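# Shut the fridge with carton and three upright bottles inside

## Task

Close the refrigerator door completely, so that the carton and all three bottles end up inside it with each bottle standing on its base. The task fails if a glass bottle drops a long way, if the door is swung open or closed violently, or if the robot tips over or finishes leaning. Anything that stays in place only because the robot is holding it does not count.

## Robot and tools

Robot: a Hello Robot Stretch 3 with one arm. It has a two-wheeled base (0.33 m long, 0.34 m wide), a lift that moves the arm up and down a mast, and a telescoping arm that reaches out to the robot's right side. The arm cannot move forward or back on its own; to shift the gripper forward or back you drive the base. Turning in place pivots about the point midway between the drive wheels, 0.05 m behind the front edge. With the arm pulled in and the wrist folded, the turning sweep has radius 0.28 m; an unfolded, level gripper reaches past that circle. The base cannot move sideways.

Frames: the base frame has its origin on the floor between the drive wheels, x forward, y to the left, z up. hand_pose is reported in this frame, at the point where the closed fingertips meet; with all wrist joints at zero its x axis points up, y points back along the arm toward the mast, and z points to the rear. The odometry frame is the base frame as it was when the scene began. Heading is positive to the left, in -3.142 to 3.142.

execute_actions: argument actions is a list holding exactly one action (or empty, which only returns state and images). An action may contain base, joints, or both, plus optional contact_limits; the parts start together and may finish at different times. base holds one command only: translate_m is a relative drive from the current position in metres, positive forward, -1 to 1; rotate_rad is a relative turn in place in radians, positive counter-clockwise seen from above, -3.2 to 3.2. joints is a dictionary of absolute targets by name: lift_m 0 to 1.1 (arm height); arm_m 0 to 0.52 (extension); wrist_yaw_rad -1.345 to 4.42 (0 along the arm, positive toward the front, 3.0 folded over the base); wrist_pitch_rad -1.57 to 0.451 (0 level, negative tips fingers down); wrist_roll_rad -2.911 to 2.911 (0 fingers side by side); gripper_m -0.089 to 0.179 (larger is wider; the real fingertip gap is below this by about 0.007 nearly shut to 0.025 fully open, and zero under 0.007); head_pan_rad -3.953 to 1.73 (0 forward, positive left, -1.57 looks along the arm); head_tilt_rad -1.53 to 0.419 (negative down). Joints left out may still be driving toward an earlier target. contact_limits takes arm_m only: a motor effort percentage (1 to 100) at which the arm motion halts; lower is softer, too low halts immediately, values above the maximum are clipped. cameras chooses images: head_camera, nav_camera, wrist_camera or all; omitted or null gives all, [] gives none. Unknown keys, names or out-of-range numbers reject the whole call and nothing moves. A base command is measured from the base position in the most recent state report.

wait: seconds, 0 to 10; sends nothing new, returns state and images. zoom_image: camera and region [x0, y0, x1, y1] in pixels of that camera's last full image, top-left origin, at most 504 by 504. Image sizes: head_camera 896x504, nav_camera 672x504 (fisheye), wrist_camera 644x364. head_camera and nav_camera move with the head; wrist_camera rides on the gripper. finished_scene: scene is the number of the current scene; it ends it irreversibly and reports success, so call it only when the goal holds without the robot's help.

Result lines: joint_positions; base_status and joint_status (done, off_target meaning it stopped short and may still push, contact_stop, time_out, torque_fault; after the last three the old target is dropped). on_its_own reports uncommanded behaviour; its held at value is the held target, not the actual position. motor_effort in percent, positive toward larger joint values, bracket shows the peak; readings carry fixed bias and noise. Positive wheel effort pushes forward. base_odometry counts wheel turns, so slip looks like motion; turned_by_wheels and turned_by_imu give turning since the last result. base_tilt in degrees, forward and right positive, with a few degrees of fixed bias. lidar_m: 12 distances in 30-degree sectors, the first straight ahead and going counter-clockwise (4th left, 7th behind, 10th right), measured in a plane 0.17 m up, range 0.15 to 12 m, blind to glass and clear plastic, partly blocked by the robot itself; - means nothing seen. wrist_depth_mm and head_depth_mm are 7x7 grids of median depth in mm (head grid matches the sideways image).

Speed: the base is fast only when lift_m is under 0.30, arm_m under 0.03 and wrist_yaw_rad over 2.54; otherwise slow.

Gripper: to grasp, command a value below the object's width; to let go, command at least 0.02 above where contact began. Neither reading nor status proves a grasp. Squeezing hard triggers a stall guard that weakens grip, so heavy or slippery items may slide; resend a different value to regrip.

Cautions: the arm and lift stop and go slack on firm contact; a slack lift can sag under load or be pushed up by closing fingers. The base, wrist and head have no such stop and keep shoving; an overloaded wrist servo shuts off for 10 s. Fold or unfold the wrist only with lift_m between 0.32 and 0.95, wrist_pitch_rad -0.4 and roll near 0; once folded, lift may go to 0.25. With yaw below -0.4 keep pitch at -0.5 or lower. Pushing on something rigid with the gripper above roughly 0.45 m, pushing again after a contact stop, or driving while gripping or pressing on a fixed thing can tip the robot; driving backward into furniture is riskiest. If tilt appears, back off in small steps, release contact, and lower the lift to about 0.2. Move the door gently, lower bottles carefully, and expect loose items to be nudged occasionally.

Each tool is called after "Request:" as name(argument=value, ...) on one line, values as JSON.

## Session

Request:
execute_actions(actions=[])

Scene clock: 0.00 s.
base_odometry: x=+0.000 y=+0.000 heading=+0.000 (m, m, rad; odometry frame)
turned_by_wheels: +0.000 (rad since the last result)
turned_by_imu: +0.000 (rad since the last result)
base_tilt: forward=+1.7 right=-2.1 (deg)
lidar_m: 1.42 1.66 2.86 3.08 1.62 1.63 2.32 1.94 1.25 1.68 1.59 1.42
head_depth_mm: 1299 1290 1302 1301 1302 1303 1312 / 1329 1330 1329 1335 1332 1337 1343 / 1364 1358 1359 1364 1362 1365 1372 / 1417 1415 1419 1422 1421 1425 1431 / 1451 1449 1454 1457 1461 1462 1465 / 1484 1498 1498 1500 1497 1507 1504 / 1535 1540 1541 1544 1544 1547 1552
base_status: not commanded
joint_positions: lift_m=+0.311 arm_m=-0.002 wrist_yaw_rad=+2.862 wrist_pitch_rad=-0.485 wrist_roll_rad=+0.012 gripper_m=+0.037 head_pan_rad=+0.016 head_tilt_rad=-0.016
joint_status: not commanded
motor_effort: left_wheel=+0 right_wheel=+0 lift_m=+20 arm_m=+0 wrist_yaw_rad=-1 wrist_pitch_rad=+8 wrist_roll_rad=+0 gripper_m=+1 head_pan_rad=+0 head_tilt_rad=+1 (%)
hand_pose: x=+0.0382 y=+0.0641 z=+0.3094 quat_wxyz=(+0.264, +0.707, +0.071, +0.652) (m; base frame)
wrist_depth_mm: - - - - - - - / - - - - - - - / - 871 884 881 870 888 881 / 670 699 688 700 700 694 693 / 580 - 597 585 581 575 579 / 495 - - 498 500 492 495 / 452 - - 431 433 431 430
pictures: head_camera (sideways: a quarter turn clockwise sets it upright), nav_camera (sideways: a quarter turn counterclockwise sets it upright), wrist_camera
Images, in order (width x height): head_camera 896x504, nav_camera 672x504, wrist_camera 644x364.

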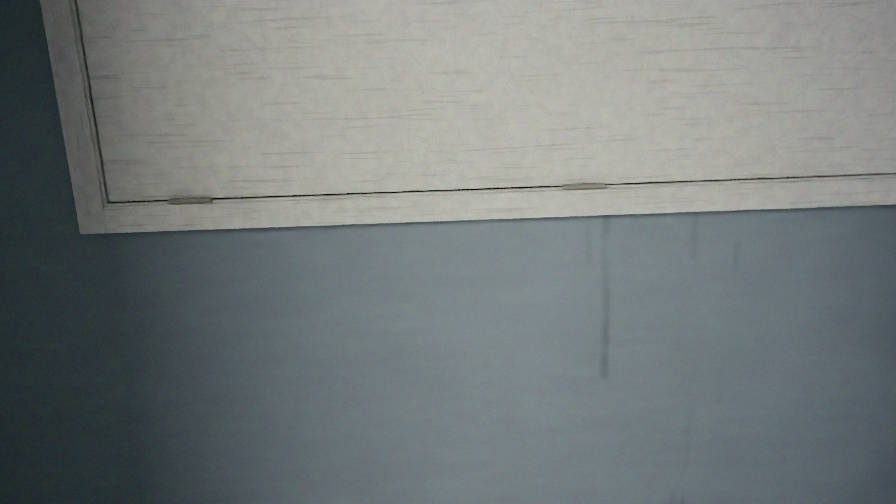

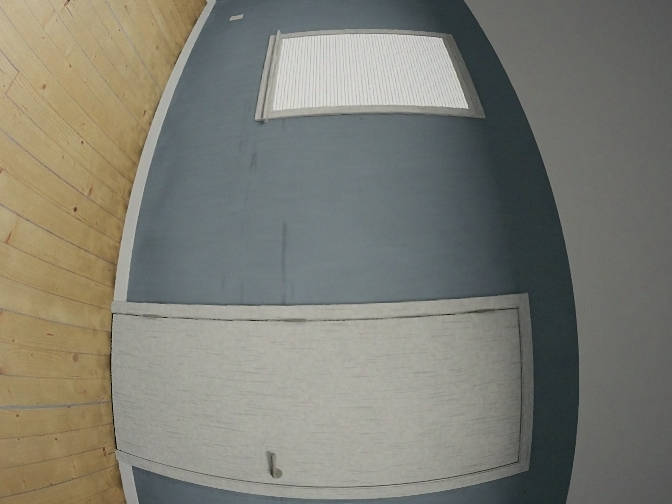

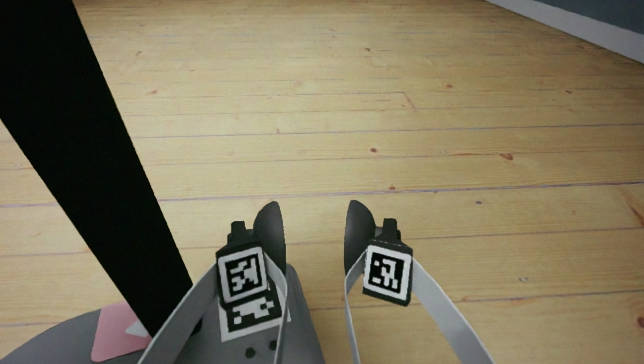

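Request:
execute_actions(actions=[{"joints":{"head_pan_rad":-3.8,"head_tilt_rad":-0.4,"lift_m":0.28}}], cameras=["head_camera","nav_camera"])

Scene clock: 5.23 s.
base_odometry: x=+0.000 y=+0.000 heading=+0.000 (m, m, rad; odometry frame)
turned_by_wheels: +0.000 (rad since the last result)
turned_by_imu: +0.000 (rad since the last result)
base_tilt: forward=+1.6 right=-2.1 (deg)
lidar_m: 1.42 1.66 2.87 3.07 1.62 1.63 2.32 1.95 1.25 1.67 1.59 1.41
head_depth_mm: 2506 - - - - - - / 2460 2623 2819 3042 2312 1738 1411 / 1383 1475 1602 1744 1884 1747 1401 / 1393 1484 1596 1725 1873 1754 1409 / 1410 1507 1617 1749 1912 1762 1416 / 1433 1547 1693 1987 2151 1760 1418 / 1862 2014 2168 2317 2370 1768 1418
base_status: not commanded
joint_positions: lift_m=+0.281 arm_m=-0.002 wrist_yaw_rad=+2.862 wrist_pitch_rad=-0.485 wrist_roll_rad=+0.012 gripper_m=+0.037 head_pan_rad=-3.793 head_tilt_rad=-0.395
joint_status: all done
motor_effort: left_wheel=+0(0) right_wheel=+0(0) lift_m=+12(17) arm_m=+0(0) wrist_yaw_rad=+0(0) wrist_pitch_rad=+8(8) wrist_roll_rad=+0(0) gripper_m=+0(0) head_pan_rad=-3(33) head_tilt_rad=-1(20) (%)
hand_pose: x=+0.0382 y=+0.0641 z=+0.2784 quat_wxyz=(+0.265, +0.707, +0.071, +0.652) (m; base frame)
wrist_depth_mm: - - - - - - - / - - - - - - - / - 785 817 814 818 810 823 / 624 650 646 636 642 641 644 / 535 - 549 531 548 541 538 / 458 - - 455 455 455 460 / - - - 398 402 399 400
pictures: head_camera (sideways: a quarter turn clockwise sets it upright), nav_camera (sideways: a quarter turn counterclockwise sets it upright)
Images, in order (width x height): head_camera 896x504, nav_camera 672x504.

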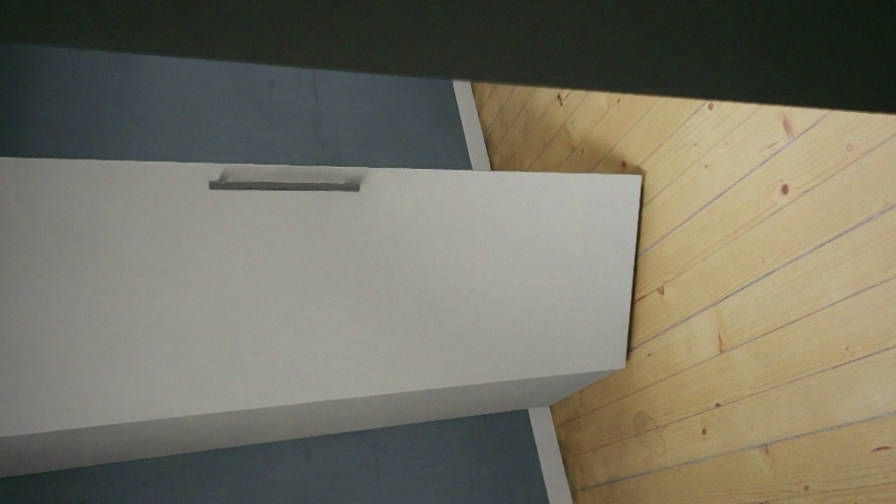

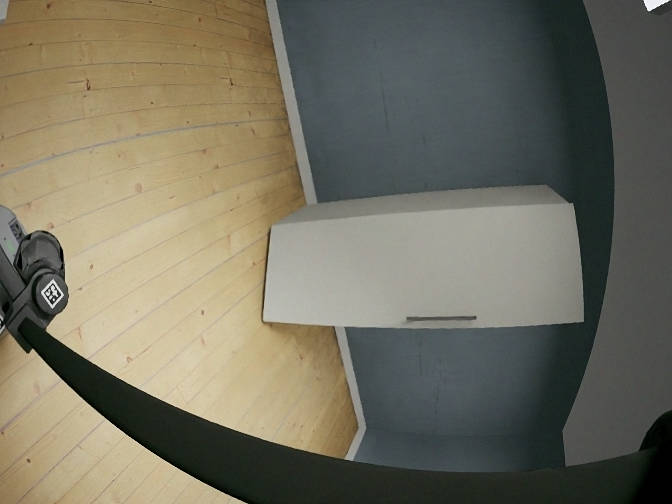

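Request:
execute_actions(actions=[{"base":{"rotate_rad":-1.27},"joints":{"head_pan_rad":-0.9,"head_tilt_rad":-0.7}}], cameras=[])

Request:
execute_actions(actions=[{"base":{"translate_m":-1}}], cameras=[])

Request:
execute_actions(actions=[{"base":{"translate_m":-0.6}}], cameras=[])

Request:
execute_actions(actions=[{"base":{"rotate_rad":-0.57},"joints":{"arm_m":0.51,"wrist_yaw_rad":1.57,"wrist_pitch_rad":0,"gripper_m":0}}])

Scene clock: 15.47 s.
base_odometry: x=+0.000 y=+0.000 heading=-1.270 (m, m, rad; odometry frame)
turned_by_wheels: -1.270 (rad since the last result)
turned_by_imu: -1.237 (rad since the last result)
base_tilt: forward=+1.8 right=-2.0 (deg)
lidar_m: 1.59 1.45 1.41 1.51 2.14 3.07 3.15 1.62 1.96 2.27 1.72 1.25
head_depth_mm: 1751 1974 2297 2055 1641 1369 1180 / 1658 1876 2156 2042 1640 1367 1175 / 1580 1793 2031 2050 1645 1372 1180 / 1535 1699 1927 2064 1641 1374 1176 / 1461 1088 1844 1984 1601 1370 1181 / 1412 1087 1404 1865 1650 1375 1179 / 1362 1089 1674 1867 1659 1372 1182
base_status: done
joint_positions: lift_m=+0.281 arm_m=-0.002 wrist_yaw_rad=+2.862 wrist_pitch_rad=-0.485 wrist_roll_rad=+0.012 gripper_m=+0.037 head_pan_rad=-0.907 head_tilt_rad=-0.692
joint_status: all done
motor_effort: left_wheel=+2(9) right_wheel=-1(6) lift_m=+12(12) arm_m=+0(0) wrist_yaw_rad=+0(0) wrist_pitch_rad=+8(7) wrist_roll_rad=+0(0) gripper_m=+0(1) head_pan_rad=+3(31) head_tilt_rad=-3(17) (%)
hand_pose: x=+0.0382 y=+0.0641 z=+0.2784 quat_wxyz=(+0.265, +0.707, +0.071, +0.652) (m; base frame)
wrist_depth_mm: - - - - - - - / - - - - - - - / - 813 807 803 818 804 833 / 612 648 647 643 641 648 653 / 532 - 557 535 538 536 539 / 462 - - 452 458 459 457 / - - - 400 400 399 401
pictures: none
No camera images: the call's "cameras" was empty. Leave "cameras" out to get every camera's image.

Scene clock: 20.47 s.
base_odometry: x=-0.296 y=+0.955 heading=-1.270 (m, m, rad; odometry frame)
turned_by_wheels: +0.000 (rad since the last result)
turned_by_imu: +0.002 (rad since the last result)
base_tilt: forward=+1.9 right=-2.0 (deg)
lidar_m: 2.59 2.02 1.97 2.08 2.31 2.25 2.37 1.83 0.82 1.17 2.57 2.10
head_depth_mm: 2345 2498 2585 2049 1640 1371 1175 / 2509 2806 2710 2048 1638 1371 1174 / 2387 2711 2731 2051 1639 1369 1178 / 2302 2546 2699 2040 1640 1374 1176 / 2211 2466 2640 2056 1640 1368 1181 / 2123 2359 2571 2057 1647 1375 1180 / 2060 2272 2488 2071 1651 1376 1182
base_status: done
joint_positions: lift_m=+0.280 arm_m=-0.002 wrist_yaw_rad=+2.862 wrist_pitch_rad=-0.485 wrist_roll_rad=+0.012 gripper_m=+0.037 head_pan_rad=-0.907 head_tilt_rad=-0.692
joint_status: not commanded
motor_effort: left_wheel=+1(6) right_wheel=-2(7) lift_m=+12(12) arm_m=+0(0) wrist_yaw_rad=+0(1) wrist_pitch_rad=+8(8) wrist_roll_rad=+0(0) gripper_m=+0(0) head_pan_rad=+2(2) head_tilt_rad=-3(4) (%)
hand_pose: x=+0.0382 y=+0.0640 z=+0.2783 quat_wxyz=(+0.265, +0.707, +0.071, +0.652) (m; base frame)
wrist_depth_mm: - - - - - - - / - - - - - - - / - 819 812 813 809 823 810 / 607 638 647 637 645 638 655 / 536 - 556 541 547 541 530 / 461 - - 461 456 456 456 / - - - 400 399 398 404
pictures: none
No camera images: the call's "cameras" was empty. Leave "cameras" out to get every camera's image.

Scene clock: 24.10 s.
base_odometry: x=-0.474 y=+1.528 heading=-1.270 (m, m, rad; odometry frame)
turned_by_wheels: +0.000 (rad since the last result)
turned_by_imu: +0.001 (rad since the last result)
base_tilt: forward=+1.9 right=-2.0 (deg)
lidar_m: 3.10 2.36 2.30 2.35 1.78 1.74 1.84 1.50 1.04 0.67 1.23 2.65
head_depth_mm: 1928 2049 1245 1027 914 1072 1177 / 2212 2416 2487 2047 1592 1343 1177 / 2642 2913 2695 2039 1641 1368 1178 / 2774 3081 2711 2041 1648 1367 1181 / 2661 2953 2728 2054 1643 1373 1184 / 2573 2838 2738 2060 1648 1377 1183 / 2471 2741 2763 2065 1646 1373 1183
base_status: done
joint_positions: lift_m=+0.280 arm_m=-0.002 wrist_yaw_rad=+2.862 wrist_pitch_rad=-0.485 wrist_roll_rad=+0.012 gripper_m=+0.037 head_pan_rad=-0.907 head_tilt_rad=-0.692
joint_status: not commanded
motor_effort: left_wheel=+1(7) right_wheel=+0(5) lift_m=+12(12) arm_m=+0(0) wrist_yaw_rad=-1(0) wrist_pitch_rad=+8(8) wrist_roll_rad=+0(0) gripper_m=+0(0) head_pan_rad=+2(2) head_tilt_rad=-3(3) (%)
hand_pose: x=+0.0382 y=+0.0640 z=+0.2783 quat_wxyz=(+0.265, +0.707, +0.071, +0.652) (m; base frame)
wrist_depth_mm: - - - - - - - / - - - - - - - / - 821 817 798 814 816 807 / 618 642 642 643 650 634 644 / 531 - 555 529 547 537 536 / 462 - - 457 461 460 457 / - - - 401 401 397 392
pictures: none
No camera images: the call's "cameras" was empty. Leave "cameras" out to get every camera's image.

Scene clock: 29.03 s.
base_odometry: x=-0.474 y=+1.528 heading=-1.840 (m, m, rad; odometry frame)
turned_by_wheels: -0.570 (rad since the last result)
turned_by_imu: -0.556 (rad since the last result)
base_tilt: forward=+1.9 right=-2.0 (deg)
lidar_m: 2.66 3.13 2.38 2.30 2.39 1.81 1.74 1.82 1.51 1.21 0.67 0.91
head_depth_mm: 783 914 1168 1606 1633 1335 1179 / 1189 920 1017 1169 1456 1355 1178 / 1283 1209 1554 1383 1490 1369 1182 / 1232 1215 1496 1382 1515 1308 1180 / 541 612 708 856 1189 1341 1178 / 611 789 2237 1970 1645 1374 1177 / 1884 2194 2500 2065 1656 1372 1184
base_status: done
joint_positions: lift_m=+0.280 arm_m=+0.510 wrist_yaw_rad=+1.572 wrist_pitch_rad=-0.022 wrist_roll_rad=+0.012 gripper_m=+0.000 head_pan_rad=-0.907 head_tilt_rad=-0.692
joint_status: all done
motor_effort: left_wheel=+1(8) right_wheel=+0(6) lift_m=+12(12) arm_m=+3(4) wrist_yaw_rad=-1(4) wrist_pitch_rad=+11(12) wrist_roll_rad=+0(0) gripper_m=-3(84) head_pan_rad=+2(2) head_tilt_rad=-4(2) (%)
hand_pose: x=+0.2343 y=-0.6545 z=+0.3895 quat_wxyz=(+0.503, +0.509, -0.497, +0.492) (m; base frame)
wrist_depth_mm: - - 335 471 716 716 275 / - - 343 481 739 680 277 / - - 350 499 750 776 278 / - - 358 508 788 493 278 / - - 368 - 765 496 278 / 881 864 383 558 648 489 280 / 663 649 410 567 658 462 283
pictures: head_camera (sideways: a quarter turn clockwise sets it upright), nav_camera (sideways: a quarter turn counterclockwise sets it upright), wrist_camera
Images, in order (width x height): head_camera 896x504, nav_camera 672x504, wrist_camera 644x364.

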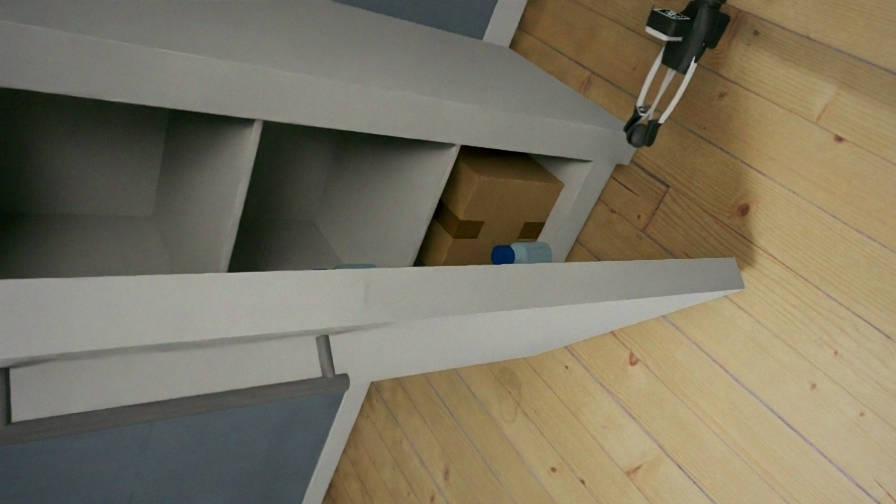

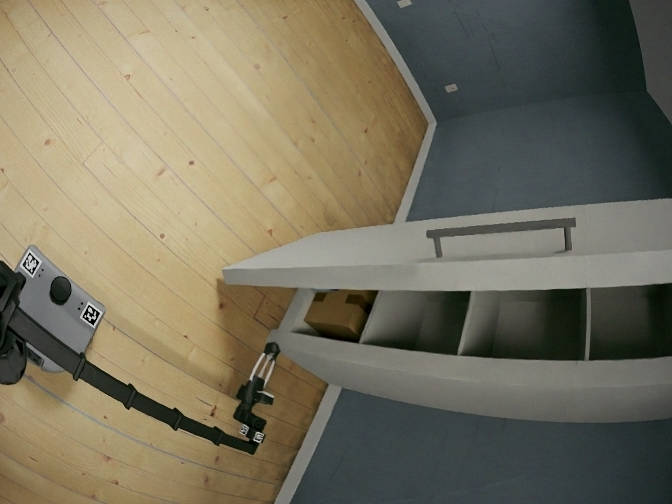

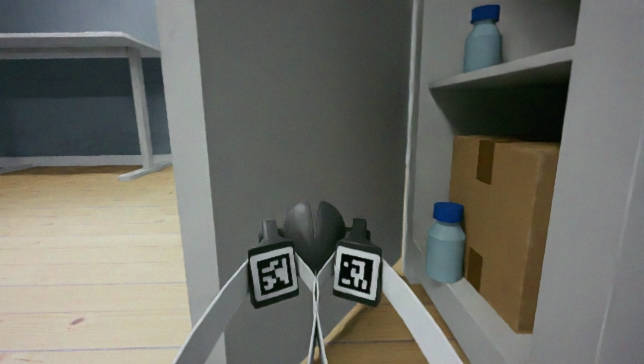

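Request:
execute_actions(actions=[{"base":{"rotate_rad":-0.13},"joints":{"arm_m":0.42,"wrist_yaw_rad":1.7}}], cameras=[])

Request:
execute_actions(actions=[{"base":{"translate_m":0.7},"joints":{"head_pan_rad":-1.57,"head_tilt_rad":-0.9}}], cameras=["nav_camera"])

Request:
execute_actions(actions=[{"base":{"rotate_rad":0.13},"joints":{"arm_m":0.15,"lift_m":0.07}}], cameras=[])

Request:
execute_actions(actions=[{"joints":{"wrist_yaw_rad":0,"gripper_m":0.12}}])

Scene clock: 37.40 s.
base_odometry: x=-0.474 y=+1.528 heading=-1.970 (m, m, rad; odometry frame)
turned_by_wheels: -0.130 (rad since the last result)
turned_by_imu: -0.127 (rad since the last result)
base_tilt: forward=+1.8 right=-2.1 (deg)
lidar_m: 3.00 2.66 2.47 2.30 2.33 1.88 1.74 1.77 1.58 1.46 0.68 0.67
head_depth_mm: 1168 1324 1482 1681 1640 1402 1174 / 877 1048 1312 1682 1634 1405 1172 / 809 903 1035 1197 1463 1376 1177 / 1271 1216 1557 1382 1516 1374 1178 / 1270 1313 1508 1392 1013 1249 1181 / 554 604 682 833 1343 1369 1181 / 545 674 919 1987 1652 1379 1185
base_status: done
joint_positions: lift_m=+0.280 arm_m=+0.420 wrist_yaw_rad=+1.697 wrist_pitch_rad=-0.022 wrist_roll_rad=+0.012 gripper_m=+0.000 head_pan_rad=-0.907 head_tilt_rad=-0.692
joint_status: all done
motor_effort: left_wheel=+1(8) right_wheel=+0(6) lift_m=+12(12) arm_m=-3(2) wrist_yaw_rad=+2(3) wrist_pitch_rad=+11(11) wrist_roll_rad=+0(0) gripper_m=-2(2) head_pan_rad=+2(2) head_tilt_rad=-4(2) (%)
hand_pose: x=+0.2323 y=-0.5331 z=+0.3895 quat_wxyz=(+0.471, +0.539, -0.464, +0.522) (m; base frame)
wrist_depth_mm: - - - 413 687 796 783 / - - - 426 719 756 410 / - - - 433 774 835 382 / - - - 454 815 648 384 / - - - - 849 670 390 / 864 856 872 488 842 611 388 / 670 658 667 505 652 599 392
pictures: none
No camera images: the call's "cameras" was empty. Leave "cameras" out to get every camera's image.

Scene clock: 45.63 s.
base_odometry: x=-0.746 y=+0.883 heading=-1.970 (m, m, rad; odometry frame)
turned_by_wheels: +0.000 (rad since the last result)
turned_by_imu: -0.006 (rad since the last result)
base_tilt: forward=+1.7 right=-1.9 (deg)
lidar_m: 2.32 2.01 2.55 2.38 2.41 2.63 2.44 2.25 0.89 0.79 0.29 0.25
head_depth_mm: 1302 1523 1836 1664 1425 1249 1110 / 757 881 1714 1661 1429 1246 1112 / 893 1003 1127 1358 1432 1249 1110 / 976 1299 1202 1303 1393 1254 1122 / 975 1266 1201 1258 1369 1248 1111 / 977 1242 1110 1349 1340 1188 982 / 945 829 942 921 786 688 668
base_status: done
joint_positions: lift_m=+0.280 arm_m=+0.420 wrist_yaw_rad=+1.704 wrist_pitch_rad=-0.022 wrist_roll_rad=+0.012 gripper_m=+0.000 head_pan_rad=-1.563 head_tilt_rad=-0.889
joint_status: all done
motor_effort: left_wheel=+0(14) right_wheel=+0(26) lift_m=+12(12) arm_m=-2(3) wrist_yaw_rad=-2(26) wrist_pitch_rad=+11(12) wrist_roll_rad=+0(0) gripper_m=-2(5) head_pan_rad=-3(31) head_tilt_rad=-4(17) (%)
hand_pose: x=+0.2320 y=-0.5313 z=+0.3895 quat_wxyz=(+0.469, +0.540, -0.462, +0.524) (m; base frame)
wrist_depth_mm: 160 162 166 167 172 174 178 / 167 168 171 174 177 181 184 / 172 174 178 181 184 188 191 / 177 179 184 186 190 194 197 / 182 186 190 - 197 201 206 / 190 192 195 205 205 210 214 / 197 201 206 209 212 218 225
pictures: nav_camera (sideways: a quarter turn counterclockwise sets it upright)
Images, in order (width x height): nav_camera 672x504.

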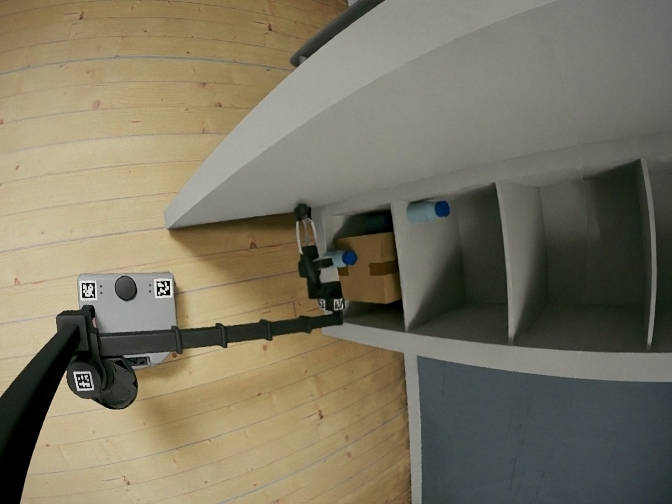

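Scene clock: 48.83 s.
base_odometry: x=-0.746 y=+0.883 heading=-1.841 (m, m, rad; odometry frame)
turned_by_wheels: +0.129 (rad since the last result)
turned_by_imu: +0.016 (rad since the last result)
base_tilt: forward=+1.8 right=-2.1 (deg)
lidar_m: 2.34 2.03 2.54 2.38 2.41 2.59 2.42 2.22 0.88 0.86 0.35 0.28
head_depth_mm: 1293 1516 1826 1657 1423 1249 1109 / 755 875 1697 1663 1421 1248 1112 / 893 1004 1124 1364 1424 1272 1128 / 972 1295 1202 1328 1416 1268 1112 / 975 1264 1200 1251 1395 1247 1111 / 978 1242 1112 1361 1367 1208 1082 / 933 836 949 960 867 790 752
base_status: rotate_rad off_target (by the wheels' count: +0.1291 of +0.1300)
joint_positions: lift_m=+0.071 arm_m=+0.151 wrist_yaw_rad=+1.533 wrist_pitch_rad=+0.047 wrist_roll_rad=+0.004 gripper_m=+0.000 head_pan_rad=-1.564 head_tilt_rad=-0.889
joint_status: all done
on_its_own: wrist_yaw_rad is held at +1.615, not at your +1.700, by its stall guard, which is still easing; right_wheel is at rest, and its effort (+20) is outside its rest range (-18 to +18); wrist_pitch_rad is at rest, and its effort (-26) is outside its rest range (-20 to +32)
motor_effort: left_wheel=-13(33) right_wheel=+20(27) lift_m=+9(13) arm_m=-8(8) wrist_yaw_rad=+61(61) wrist_pitch_rad=-26(40) wrist_roll_rad=+2(3) gripper_m=-12(13) head_pan_rad=-3(3) head_tilt_rad=-3(4) (%)
hand_pose: x=+0.2355 y=-0.3055 z=+0.1973 quat_wxyz=(+0.497, +0.479, -0.521, +0.501) (m; base frame)
wrist_depth_mm: 144 150 157 167 175 185 197 / 147 153 161 170 179 189 202 / 151 156 164 174 184 195 208 / 153 160 168 177 188 200 213 / 156 162 172 - 194 205 220 / 159 166 175 187 199 212 226 / 163 170 181 190 202 219 234
pictures: none
No camera images: the call's "cameras" was empty. Leave "cameras" out to get every camera's image.

Scene clock: 52.70 s.
base_odometry: x=-0.746 y=+0.883 heading=-1.840 (m, m, rad; odometry frame)
turned_by_wheels: +0.001 (rad since the last result)
turned_by_imu: -0.013 (rad since the last result)
base_tilt: forward=+1.8 right=-2.1 (deg)
lidar_m: 2.34 2.03 2.56 2.38 2.40 2.61 2.42 2.25 0.88 0.87 0.35 0.28
head_depth_mm: 1305 1534 1837 1666 1431 1244 1111 / 747 905 1753 1659 1422 1247 1111 / 859 949 1114 1340 1423 1273 1130 / 975 1291 1199 1333 1416 1273 1111 / 974 1268 1198 1256 1400 1277 1109 / 971 1241 1168 1399 1368 1229 1080 / 975 897 972 1016 904 816 763
base_status: not commanded
joint_positions: lift_m=+0.071 arm_m=+0.150 wrist_yaw_rad=+1.119 wrist_pitch_rad=-0.017 wrist_roll_rad=+0.016 gripper_m=+0.120 head_pan_rad=-1.564 head_tilt_rad=-0.890
joint_status: wrist_yaw_rad off_target (ended at +1.119, target +0.000); the others done
on_its_own: wrist_yaw_rad is held at +1.123, not at your +0.000, by its stall guard, which is not easing now
motor_effort: left_wheel=+1(13) right_wheel=+1(20) lift_m=+12(12) arm_m=+3(8) wrist_yaw_rad=+2(84) wrist_pitch_rad=+9(26) wrist_roll_rad=-1(11) gripper_m=+0(87) head_pan_rad=-3(3) head_tilt_rad=-4(4) (%)
hand_pose: x=+0.2087 y=-0.4064 z=+0.1807 quat_wxyz=(+0.598, +0.383, -0.600, +0.367) (m; base frame)
wrist_depth_mm: 142 157 182 217 267 349 389 / 144 161 187 224 277 366 411 / 147 164 193 231 288 390 448 / 151 168 197 238 298 405 446 / 155 168 206 245 299 429 378 / 157 - 211 255 318 437 400 / - 184 217 270 348 347 342
pictures: head_camera (sideways: a quarter turn clockwise sets it upright), nav_camera (sideways: a quarter turn counterclockwise sets it upright), wrist_camera
Images, in order (width x height): head_camera 896x504, nav_camera 672x504, wrist_camera 644x364.

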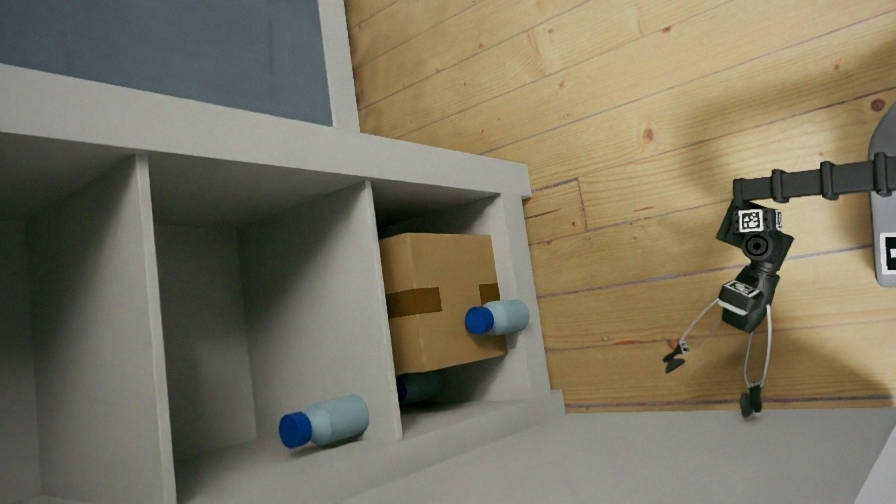

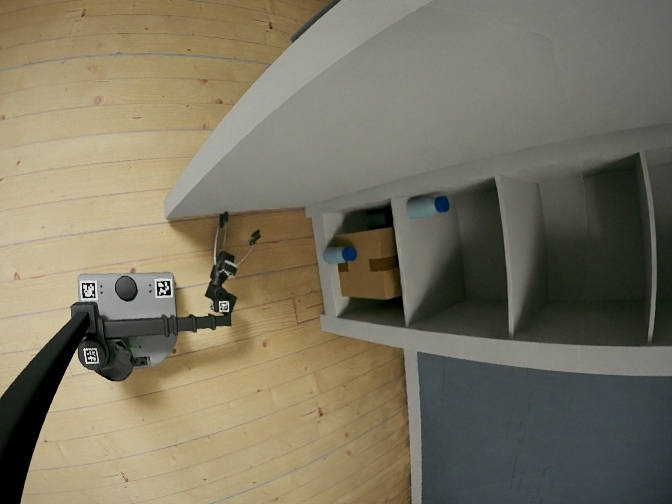

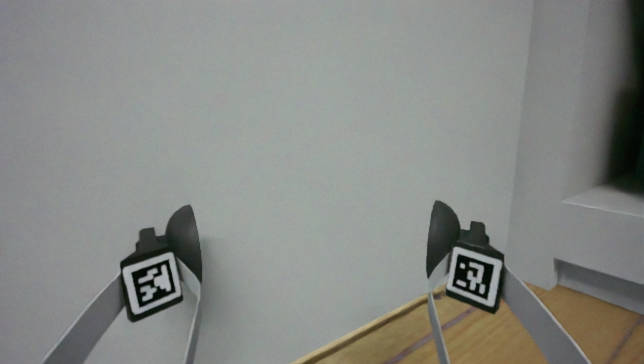

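Request:
execute_actions(actions=[{"joints":{"wrist_yaw_rad":0,"gripper_m":0.04}}], cameras=[])

Request:
execute_actions(actions=[{"base":{"rotate_rad":0.16},"joints":{"arm_m":0.3,"gripper_m":0.12}}], cameras=["wrist_camera"])

Scene clock: 57.93 s.
base_odometry: x=-0.746 y=+0.883 heading=-1.840 (m, m, rad; odometry frame)
turned_by_wheels: +0.000 (rad since the last result)
turned_by_imu: +0.000 (rad since the last result)
base_tilt: forward=+1.7 right=-2.1 (deg)
lidar_m: 2.33 2.03 2.55 2.39 2.41 2.62 2.42 2.24 0.88 0.79 0.35 0.28
head_depth_mm: 1304 1520 1844 1662 1424 1248 1113 / 745 908 1748 1668 1422 1250 1111 / 859 950 1114 1340 1430 1273 1122 / 972 1292 1201 1335 1419 1272 1112 / 970 1270 1201 1257 1399 1245 1114 / 974 1241 1169 1400 1370 1226 1078 / 971 899 970 1013 904 815 762
base_status: not commanded
joint_positions: lift_m=+0.071 arm_m=+0.150 wrist_yaw_rad=+0.004 wrist_pitch_rad=-0.017 wrist_roll_rad=+0.015 gripper_m=+0.040 head_pan_rad=-1.564 head_tilt_rad=-0.890
joint_status: all done
motor_effort: left_wheel=+1(0) right_wheel=+0(0) lift_m=+12(12) arm_m=+3(3) wrist_yaw_rad=-3(5) wrist_pitch_rad=+9(9) wrist_roll_rad=-1(1) gripper_m=+0(84) head_pan_rad=-2(3) head_tilt_rad=-3(3) (%)
hand_pose: x=-0.0204 y=-0.5505 z=+0.1807 quat_wxyz=(+0.702, +0.008, -0.712, -0.005) (m; base frame)
wrist_depth_mm: 376 506 424 447 458 - - / 373 501 440 456 461 - - / 381 537 415 480 471 - - / 388 489 413 481 475 - - / 405 419 436 459 492 651 623 / 415 456 432 459 426 455 445 / 351 355 352 348 348 347 344
pictures: none
No camera images: the call's "cameras" was empty. Leave "cameras" out to get every camera's image.

Scene clock: 60.30 s.
base_odometry: x=-0.746 y=+0.883 heading=-1.680 (m, m, rad; odometry frame)
turned_by_wheels: +0.160 (rad since the last result)
turned_by_imu: +0.156 (rad since the last result)
base_tilt: forward=+1.7 right=-2.1 (deg)
lidar_m: 2.34 2.03 2.42 2.38 2.50 2.48 2.42 1.89 0.86 0.75 0.30 0.28
head_depth_mm: 779 838 1041 1662 1426 1250 1109 / 958 1050 1134 1296 1405 1246 1108 / 971 1281 1197 1329 1405 1249 1128 / 974 1278 1199 1279 1416 1226 1122 / 972 1244 1136 1398 1393 1249 1110 / 840 834 944 1010 997 983 975 / 677 677 668 661 655 651 748
base_status: done
joint_positions: lift_m=+0.071 arm_m=+0.300 wrist_yaw_rad=+0.002 wrist_pitch_rad=-0.018 wrist_roll_rad=+0.015 gripper_m=+0.120 head_pan_rad=-1.564 head_tilt_rad=-0.890
joint_status: all done
motor_effort: left_wheel=-1(5) right_wheel=+1(4) lift_m=+12(12) arm_m=+3(4) wrist_yaw_rad=-2(3) wrist_pitch_rad=+9(9) wrist_roll_rad=-1(1) gripper_m=+1(85) head_pan_rad=-3(3) head_tilt_rad=-3(3) (%)
hand_pose: x=-0.0208 y=-0.7004 z=+0.1806 quat_wxyz=(+0.702, +0.007, -0.712, -0.006) (m; base frame)
wrist_depth_mm: 251 306 429 291 291 295 316 / 260 306 429 299 304 302 317 / 269 302 472 260 312 313 318 / 278 302 428 256 323 330 319 / 286 289 308 271 302 299 292 / 297 - 299 300 299 297 298 / 249 317 336 338 339 338 313
pictures: wrist_camera
Images, in order (width x height): wrist_camera 644x364.

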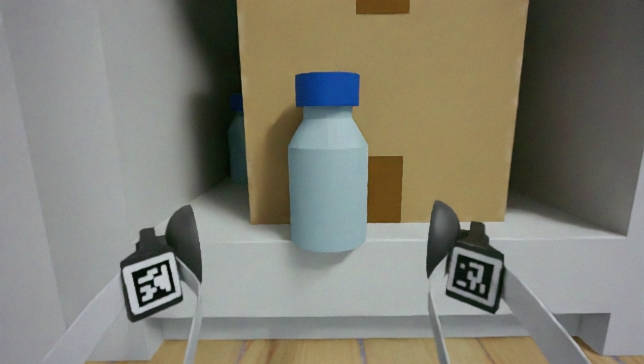

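Request:
execute_actions(actions=[{"joints":{"arm_m":0.437,"lift_m":0.065}}], cameras=[])

Request:
execute_actions(actions=[{"joints":{"gripper_m":0.01}}], cameras=["wrist_camera"])

Request:
execute_actions(actions=[{"joints":{"lift_m":0.54,"arm_m":0.34,"wrist_pitch_rad":0.04}}], cameras=["wrist_camera"])

Request:
execute_actions(actions=[{"base":{"translate_m":-0.07},"joints":{"arm_m":0.52},"contact_limits":{"arm_m":12}}], cameras=["wrist_camera","head_camera"])

Scene clock: 68.83 s.
base_odometry: x=-0.746 y=+0.883 heading=-1.680 (m, m, rad; odometry frame)
turned_by_wheels: +0.000 (rad since the last result)
turned_by_imu: +0.000 (rad since the last result)
base_tilt: forward=+1.8 right=-2.0 (deg)
lidar_m: 2.34 2.03 2.43 2.38 2.50 2.49 2.42 1.88 0.86 0.75 0.30 0.28
head_depth_mm: 782 840 1039 1651 1432 1249 1114 / 960 1048 1136 1290 1414 1249 1109 / 970 1280 1200 1326 1405 1244 1125 / 975 1275 1209 1277 1402 1244 1122 / 974 1243 1137 1394 1398 1250 1112 / 841 835 947 1009 996 984 976 / 678 675 668 661 657 651 747
base_status: not commanded
joint_positions: lift_m=+0.066 arm_m=+0.437 wrist_yaw_rad=+0.002 wrist_pitch_rad=-0.018 wrist_roll_rad=+0.015 gripper_m=+0.120 head_pan_rad=-1.564 head_tilt_rad=-0.890
joint_status: all done
motor_effort: left_wheel=-1(1) right_wheel=+1(1) lift_m=+12(11) arm_m=+3(4) wrist_yaw_rad=-2(2) wrist_pitch_rad=+9(9) wrist_roll_rad=-1(1) gripper_m=+1(1) head_pan_rad=-3(2) head_tilt_rad=-4(3) (%)
hand_pose: x=-0.0208 y=-0.8374 z=+0.1755 quat_wxyz=(+0.702, +0.007, -0.712, -0.006) (m; base frame)
wrist_depth_mm: 212 297 165 110 163 164 164 / 211 293 171 118 170 170 171 / 210 295 177 120 174 176 177 / 211 294 182 113 122 183 183 / 210 269 190 117 121 189 189 / 195 - 193 121 128 193 193 / - 157 156 127 141 155 156
pictures: none
No camera images: the call's "cameras" was empty. Leave "cameras" out to get every camera's image.

Scene clock: 70.43 s.
base_odometry: x=-0.746 y=+0.883 heading=-1.680 (m, m, rad; odometry frame)
turned_by_wheels: +0.000 (rad since the last result)
turned_by_imu: +0.000 (rad since the last result)
base_tilt: forward=+1.7 right=-2.0 (deg)
lidar_m: 2.33 2.04 2.43 2.38 2.50 2.48 2.42 1.89 0.86 0.75 0.30 0.28
head_depth_mm: 780 837 1042 1670 1423 1247 1111 / 960 1052 1134 1292 1407 1252 1114 / 974 1280 1197 1324 1404 1251 1129 / 974 1278 1202 1270 1397 1252 1119 / 972 1245 1134 1393 1399 1247 1111 / 843 837 944 1010 994 982 977 / 678 674 668 662 655 652 748
base_status: not commanded
joint_positions: lift_m=+0.066 arm_m=+0.437 wrist_yaw_rad=-0.005 wrist_pitch_rad=-0.018 wrist_roll_rad=+0.014 gripper_m=+0.011 head_pan_rad=-1.564 head_tilt_rad=-0.890
joint_status: all done
motor_effort: left_wheel=-3(3) right_wheel=+3(4) lift_m=+12(12) arm_m=+3(3) wrist_yaw_rad=+3(6) wrist_pitch_rad=+9(9) wrist_roll_rad=-1(1) gripper_m=-25(100) head_pan_rad=-2(3) head_tilt_rad=-3(4) (%)
hand_pose: x=-0.0228 y=-0.8375 z=+0.1755 quat_wxyz=(+0.702, +0.005, -0.712, -0.009) (m; base frame)
wrist_depth_mm: 216 302 163 104 166 166 166 / 214 301 169 109 170 171 172 / 214 302 175 114 176 177 177 / 213 302 180 108 182 183 184 / 212 271 120 111 158 190 191 / 198 204 123 116 136 194 194 / 157 156 156 121 155 156 156
pictures: wrist_camera
Images, in order (width x height): wrist_camera 644x364.

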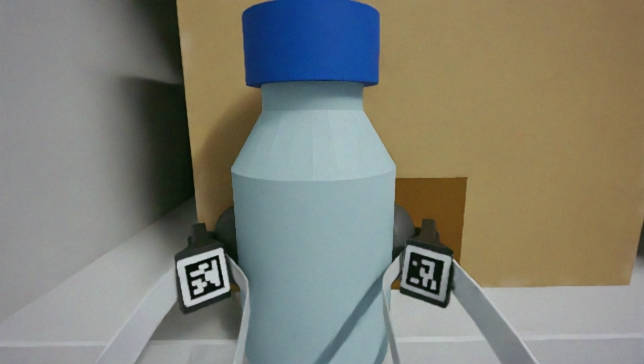

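Scene clock: 75.60 s.
base_odometry: x=-0.746 y=+0.883 heading=-1.680 (m, m, rad; odometry frame)
turned_by_wheels: +0.000 (rad since the last result)
turned_by_imu: +0.000 (rad since the last result)
base_tilt: forward=+1.8 right=-2.1 (deg)
lidar_m: 2.34 2.03 2.43 2.38 2.50 2.49 2.42 1.89 0.86 0.75 0.30 0.28
head_depth_mm: 783 840 1043 1657 1426 1241 1112 / 959 1049 1138 1291 1426 1269 - / 972 1279 1201 1235 1404 1253 1131 / 974 1273 1168 - 1397 1246 1121 / 973 1249 1133 1393 1396 1248 1109 / 840 836 945 1008 993 984 977 / 676 676 669 660 655 651 747
base_status: not commanded
joint_positions: lift_m=+0.539 arm_m=+0.340 wrist_yaw_rad=-0.003 wrist_pitch_rad=-0.017 wrist_roll_rad=+0.014 gripper_m=+0.021 head_pan_rad=-1.564 head_tilt_rad=-0.890
joint_status: wrist_pitch_rad off_target (ended at -0.017, target +0.040); the others done
on_its_own: gripper_m is held at +0.020, not at your +0.010, by its stall guard, which is not easing now
motor_effort: left_wheel=-1(3) right_wheel=+1(3) lift_m=+30(30) arm_m=-3(3) wrist_yaw_rad=+3(4) wrist_pitch_rad=+30(32) wrist_roll_rad=-1(1) gripper_m=-20(24) head_pan_rad=-3(3) head_tilt_rad=-4(3) (%)
hand_pose: x=-0.0222 y=-0.7411 z=+0.6495 quat_wxyz=(+0.702, +0.005, -0.712, -0.007) (m; base frame)
wrist_depth_mm: 216 305 477 104 615 472 316 / 223 304 479 110 638 477 315 / 228 307 479 114 661 479 314 / 234 305 328 109 685 480 319 / 244 303 120 111 306 448 316 / 255 282 124 116 137 367 319 / 262 287 289 121 295 307 292
pictures: wrist_camera
Images, in order (width x height): wrist_camera 644x364.

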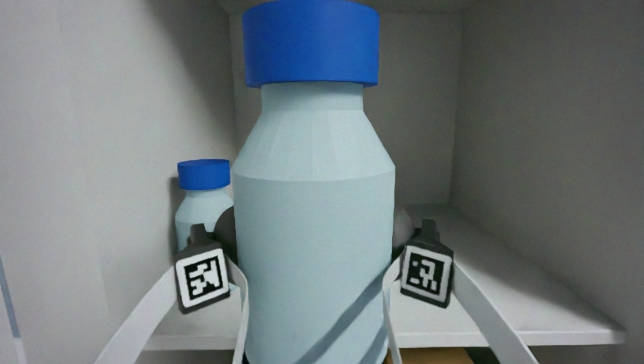

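Scene clock: 78.17 s.
base_odometry: x=-0.739 y=+0.953 heading=-1.680 (m, m, rad; odometry frame)
turned_by_wheels: +0.000 (rad since the last result)
turned_by_imu: +0.000 (rad since the last result)
base_tilt: forward=+1.7 right=-2.0 (deg)
lidar_m: 2.41 2.10 2.43 2.38 2.50 2.42 2.35 1.89 0.84 0.85 0.39 0.34
head_depth_mm: 710 1321 1691 1661 1421 1249 1107 / 854 859 1005 1552 1428 1273 - / 974 1246 1200 1302 1403 1249 1129 / 973 1243 1010 1316 1395 1248 1119 / 971 1276 1202 1367 1394 1248 1114 / 973 1047 1059 1236 1317 1205 1093 / 762 815 882 876 868 862 921
base_status: done
joint_positions: lift_m=+0.539 arm_m=+0.518 wrist_yaw_rad=-0.002 wrist_pitch_rad=-0.017 wrist_roll_rad=+0.014 gripper_m=+0.021 head_pan_rad=-1.564 head_tilt_rad=-0.890
joint_status: all done
joint sent to its limit — the command would take arm_m past its upper limit, so that joint was sent only as far as its limit.
on_its_own: gripper_m is held at +0.020, not at your +0.010, by its stall guard, which is not easing now
motor_effort: left_wheel=-1(5) right_wheel=+1(4) lift_m=+29(29) arm_m=+3(6) wrist_yaw_rad=+2(2) wrist_pitch_rad=+30(30) wrist_roll_rad=-1(1) gripper_m=-20(21) head_pan_rad=-3(3) head_tilt_rad=-4(4) (%)
contact_limits: arm_m 12 (drawing in: default 20, maximum 33; extending or still: default 28, maximum 45)
hand_pose: x=-0.0220 y=-0.9185 z=+0.6495 quat_wxyz=(+0.702, +0.006, -0.712, -0.007) (m; base frame)
wrist_depth_mm: 288 421 448 105 451 362 242 / 288 414 460 110 464 367 244 / 288 417 482 114 485 371 244 / 287 414 489 109 498 373 246 / 293 409 120 112 131 373 245 / 239 361 124 116 136 344 246 / 194 283 271 121 267 277 246
pictures: head_camera (sideways: a quarter turn clockwise sets it upright), wrist_camera
Images, in order (width x height): head_camera 896x504, wrist_camera 644x364.

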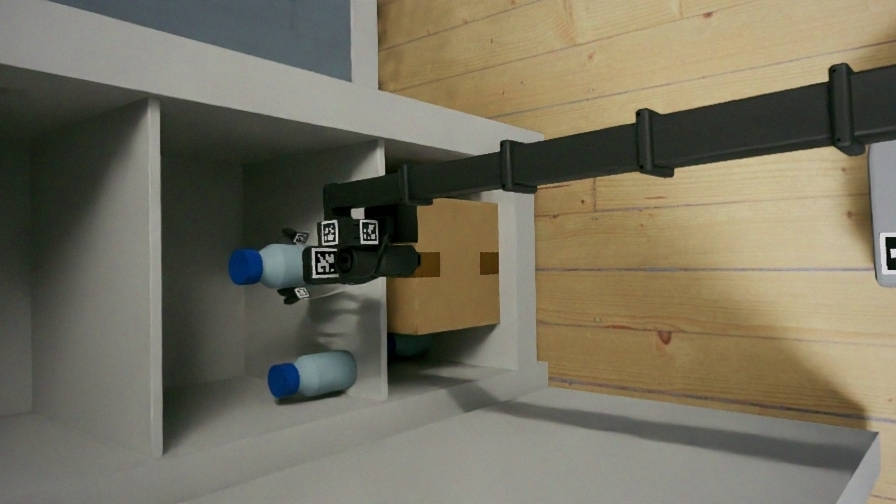

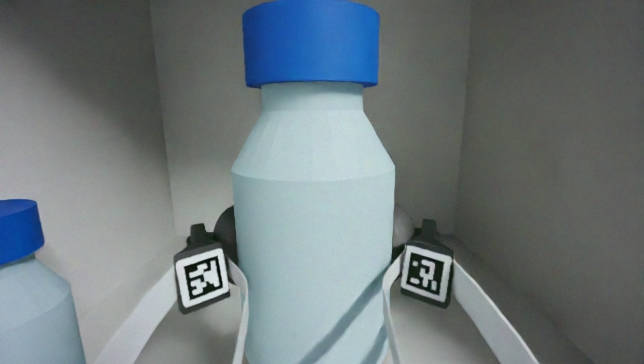

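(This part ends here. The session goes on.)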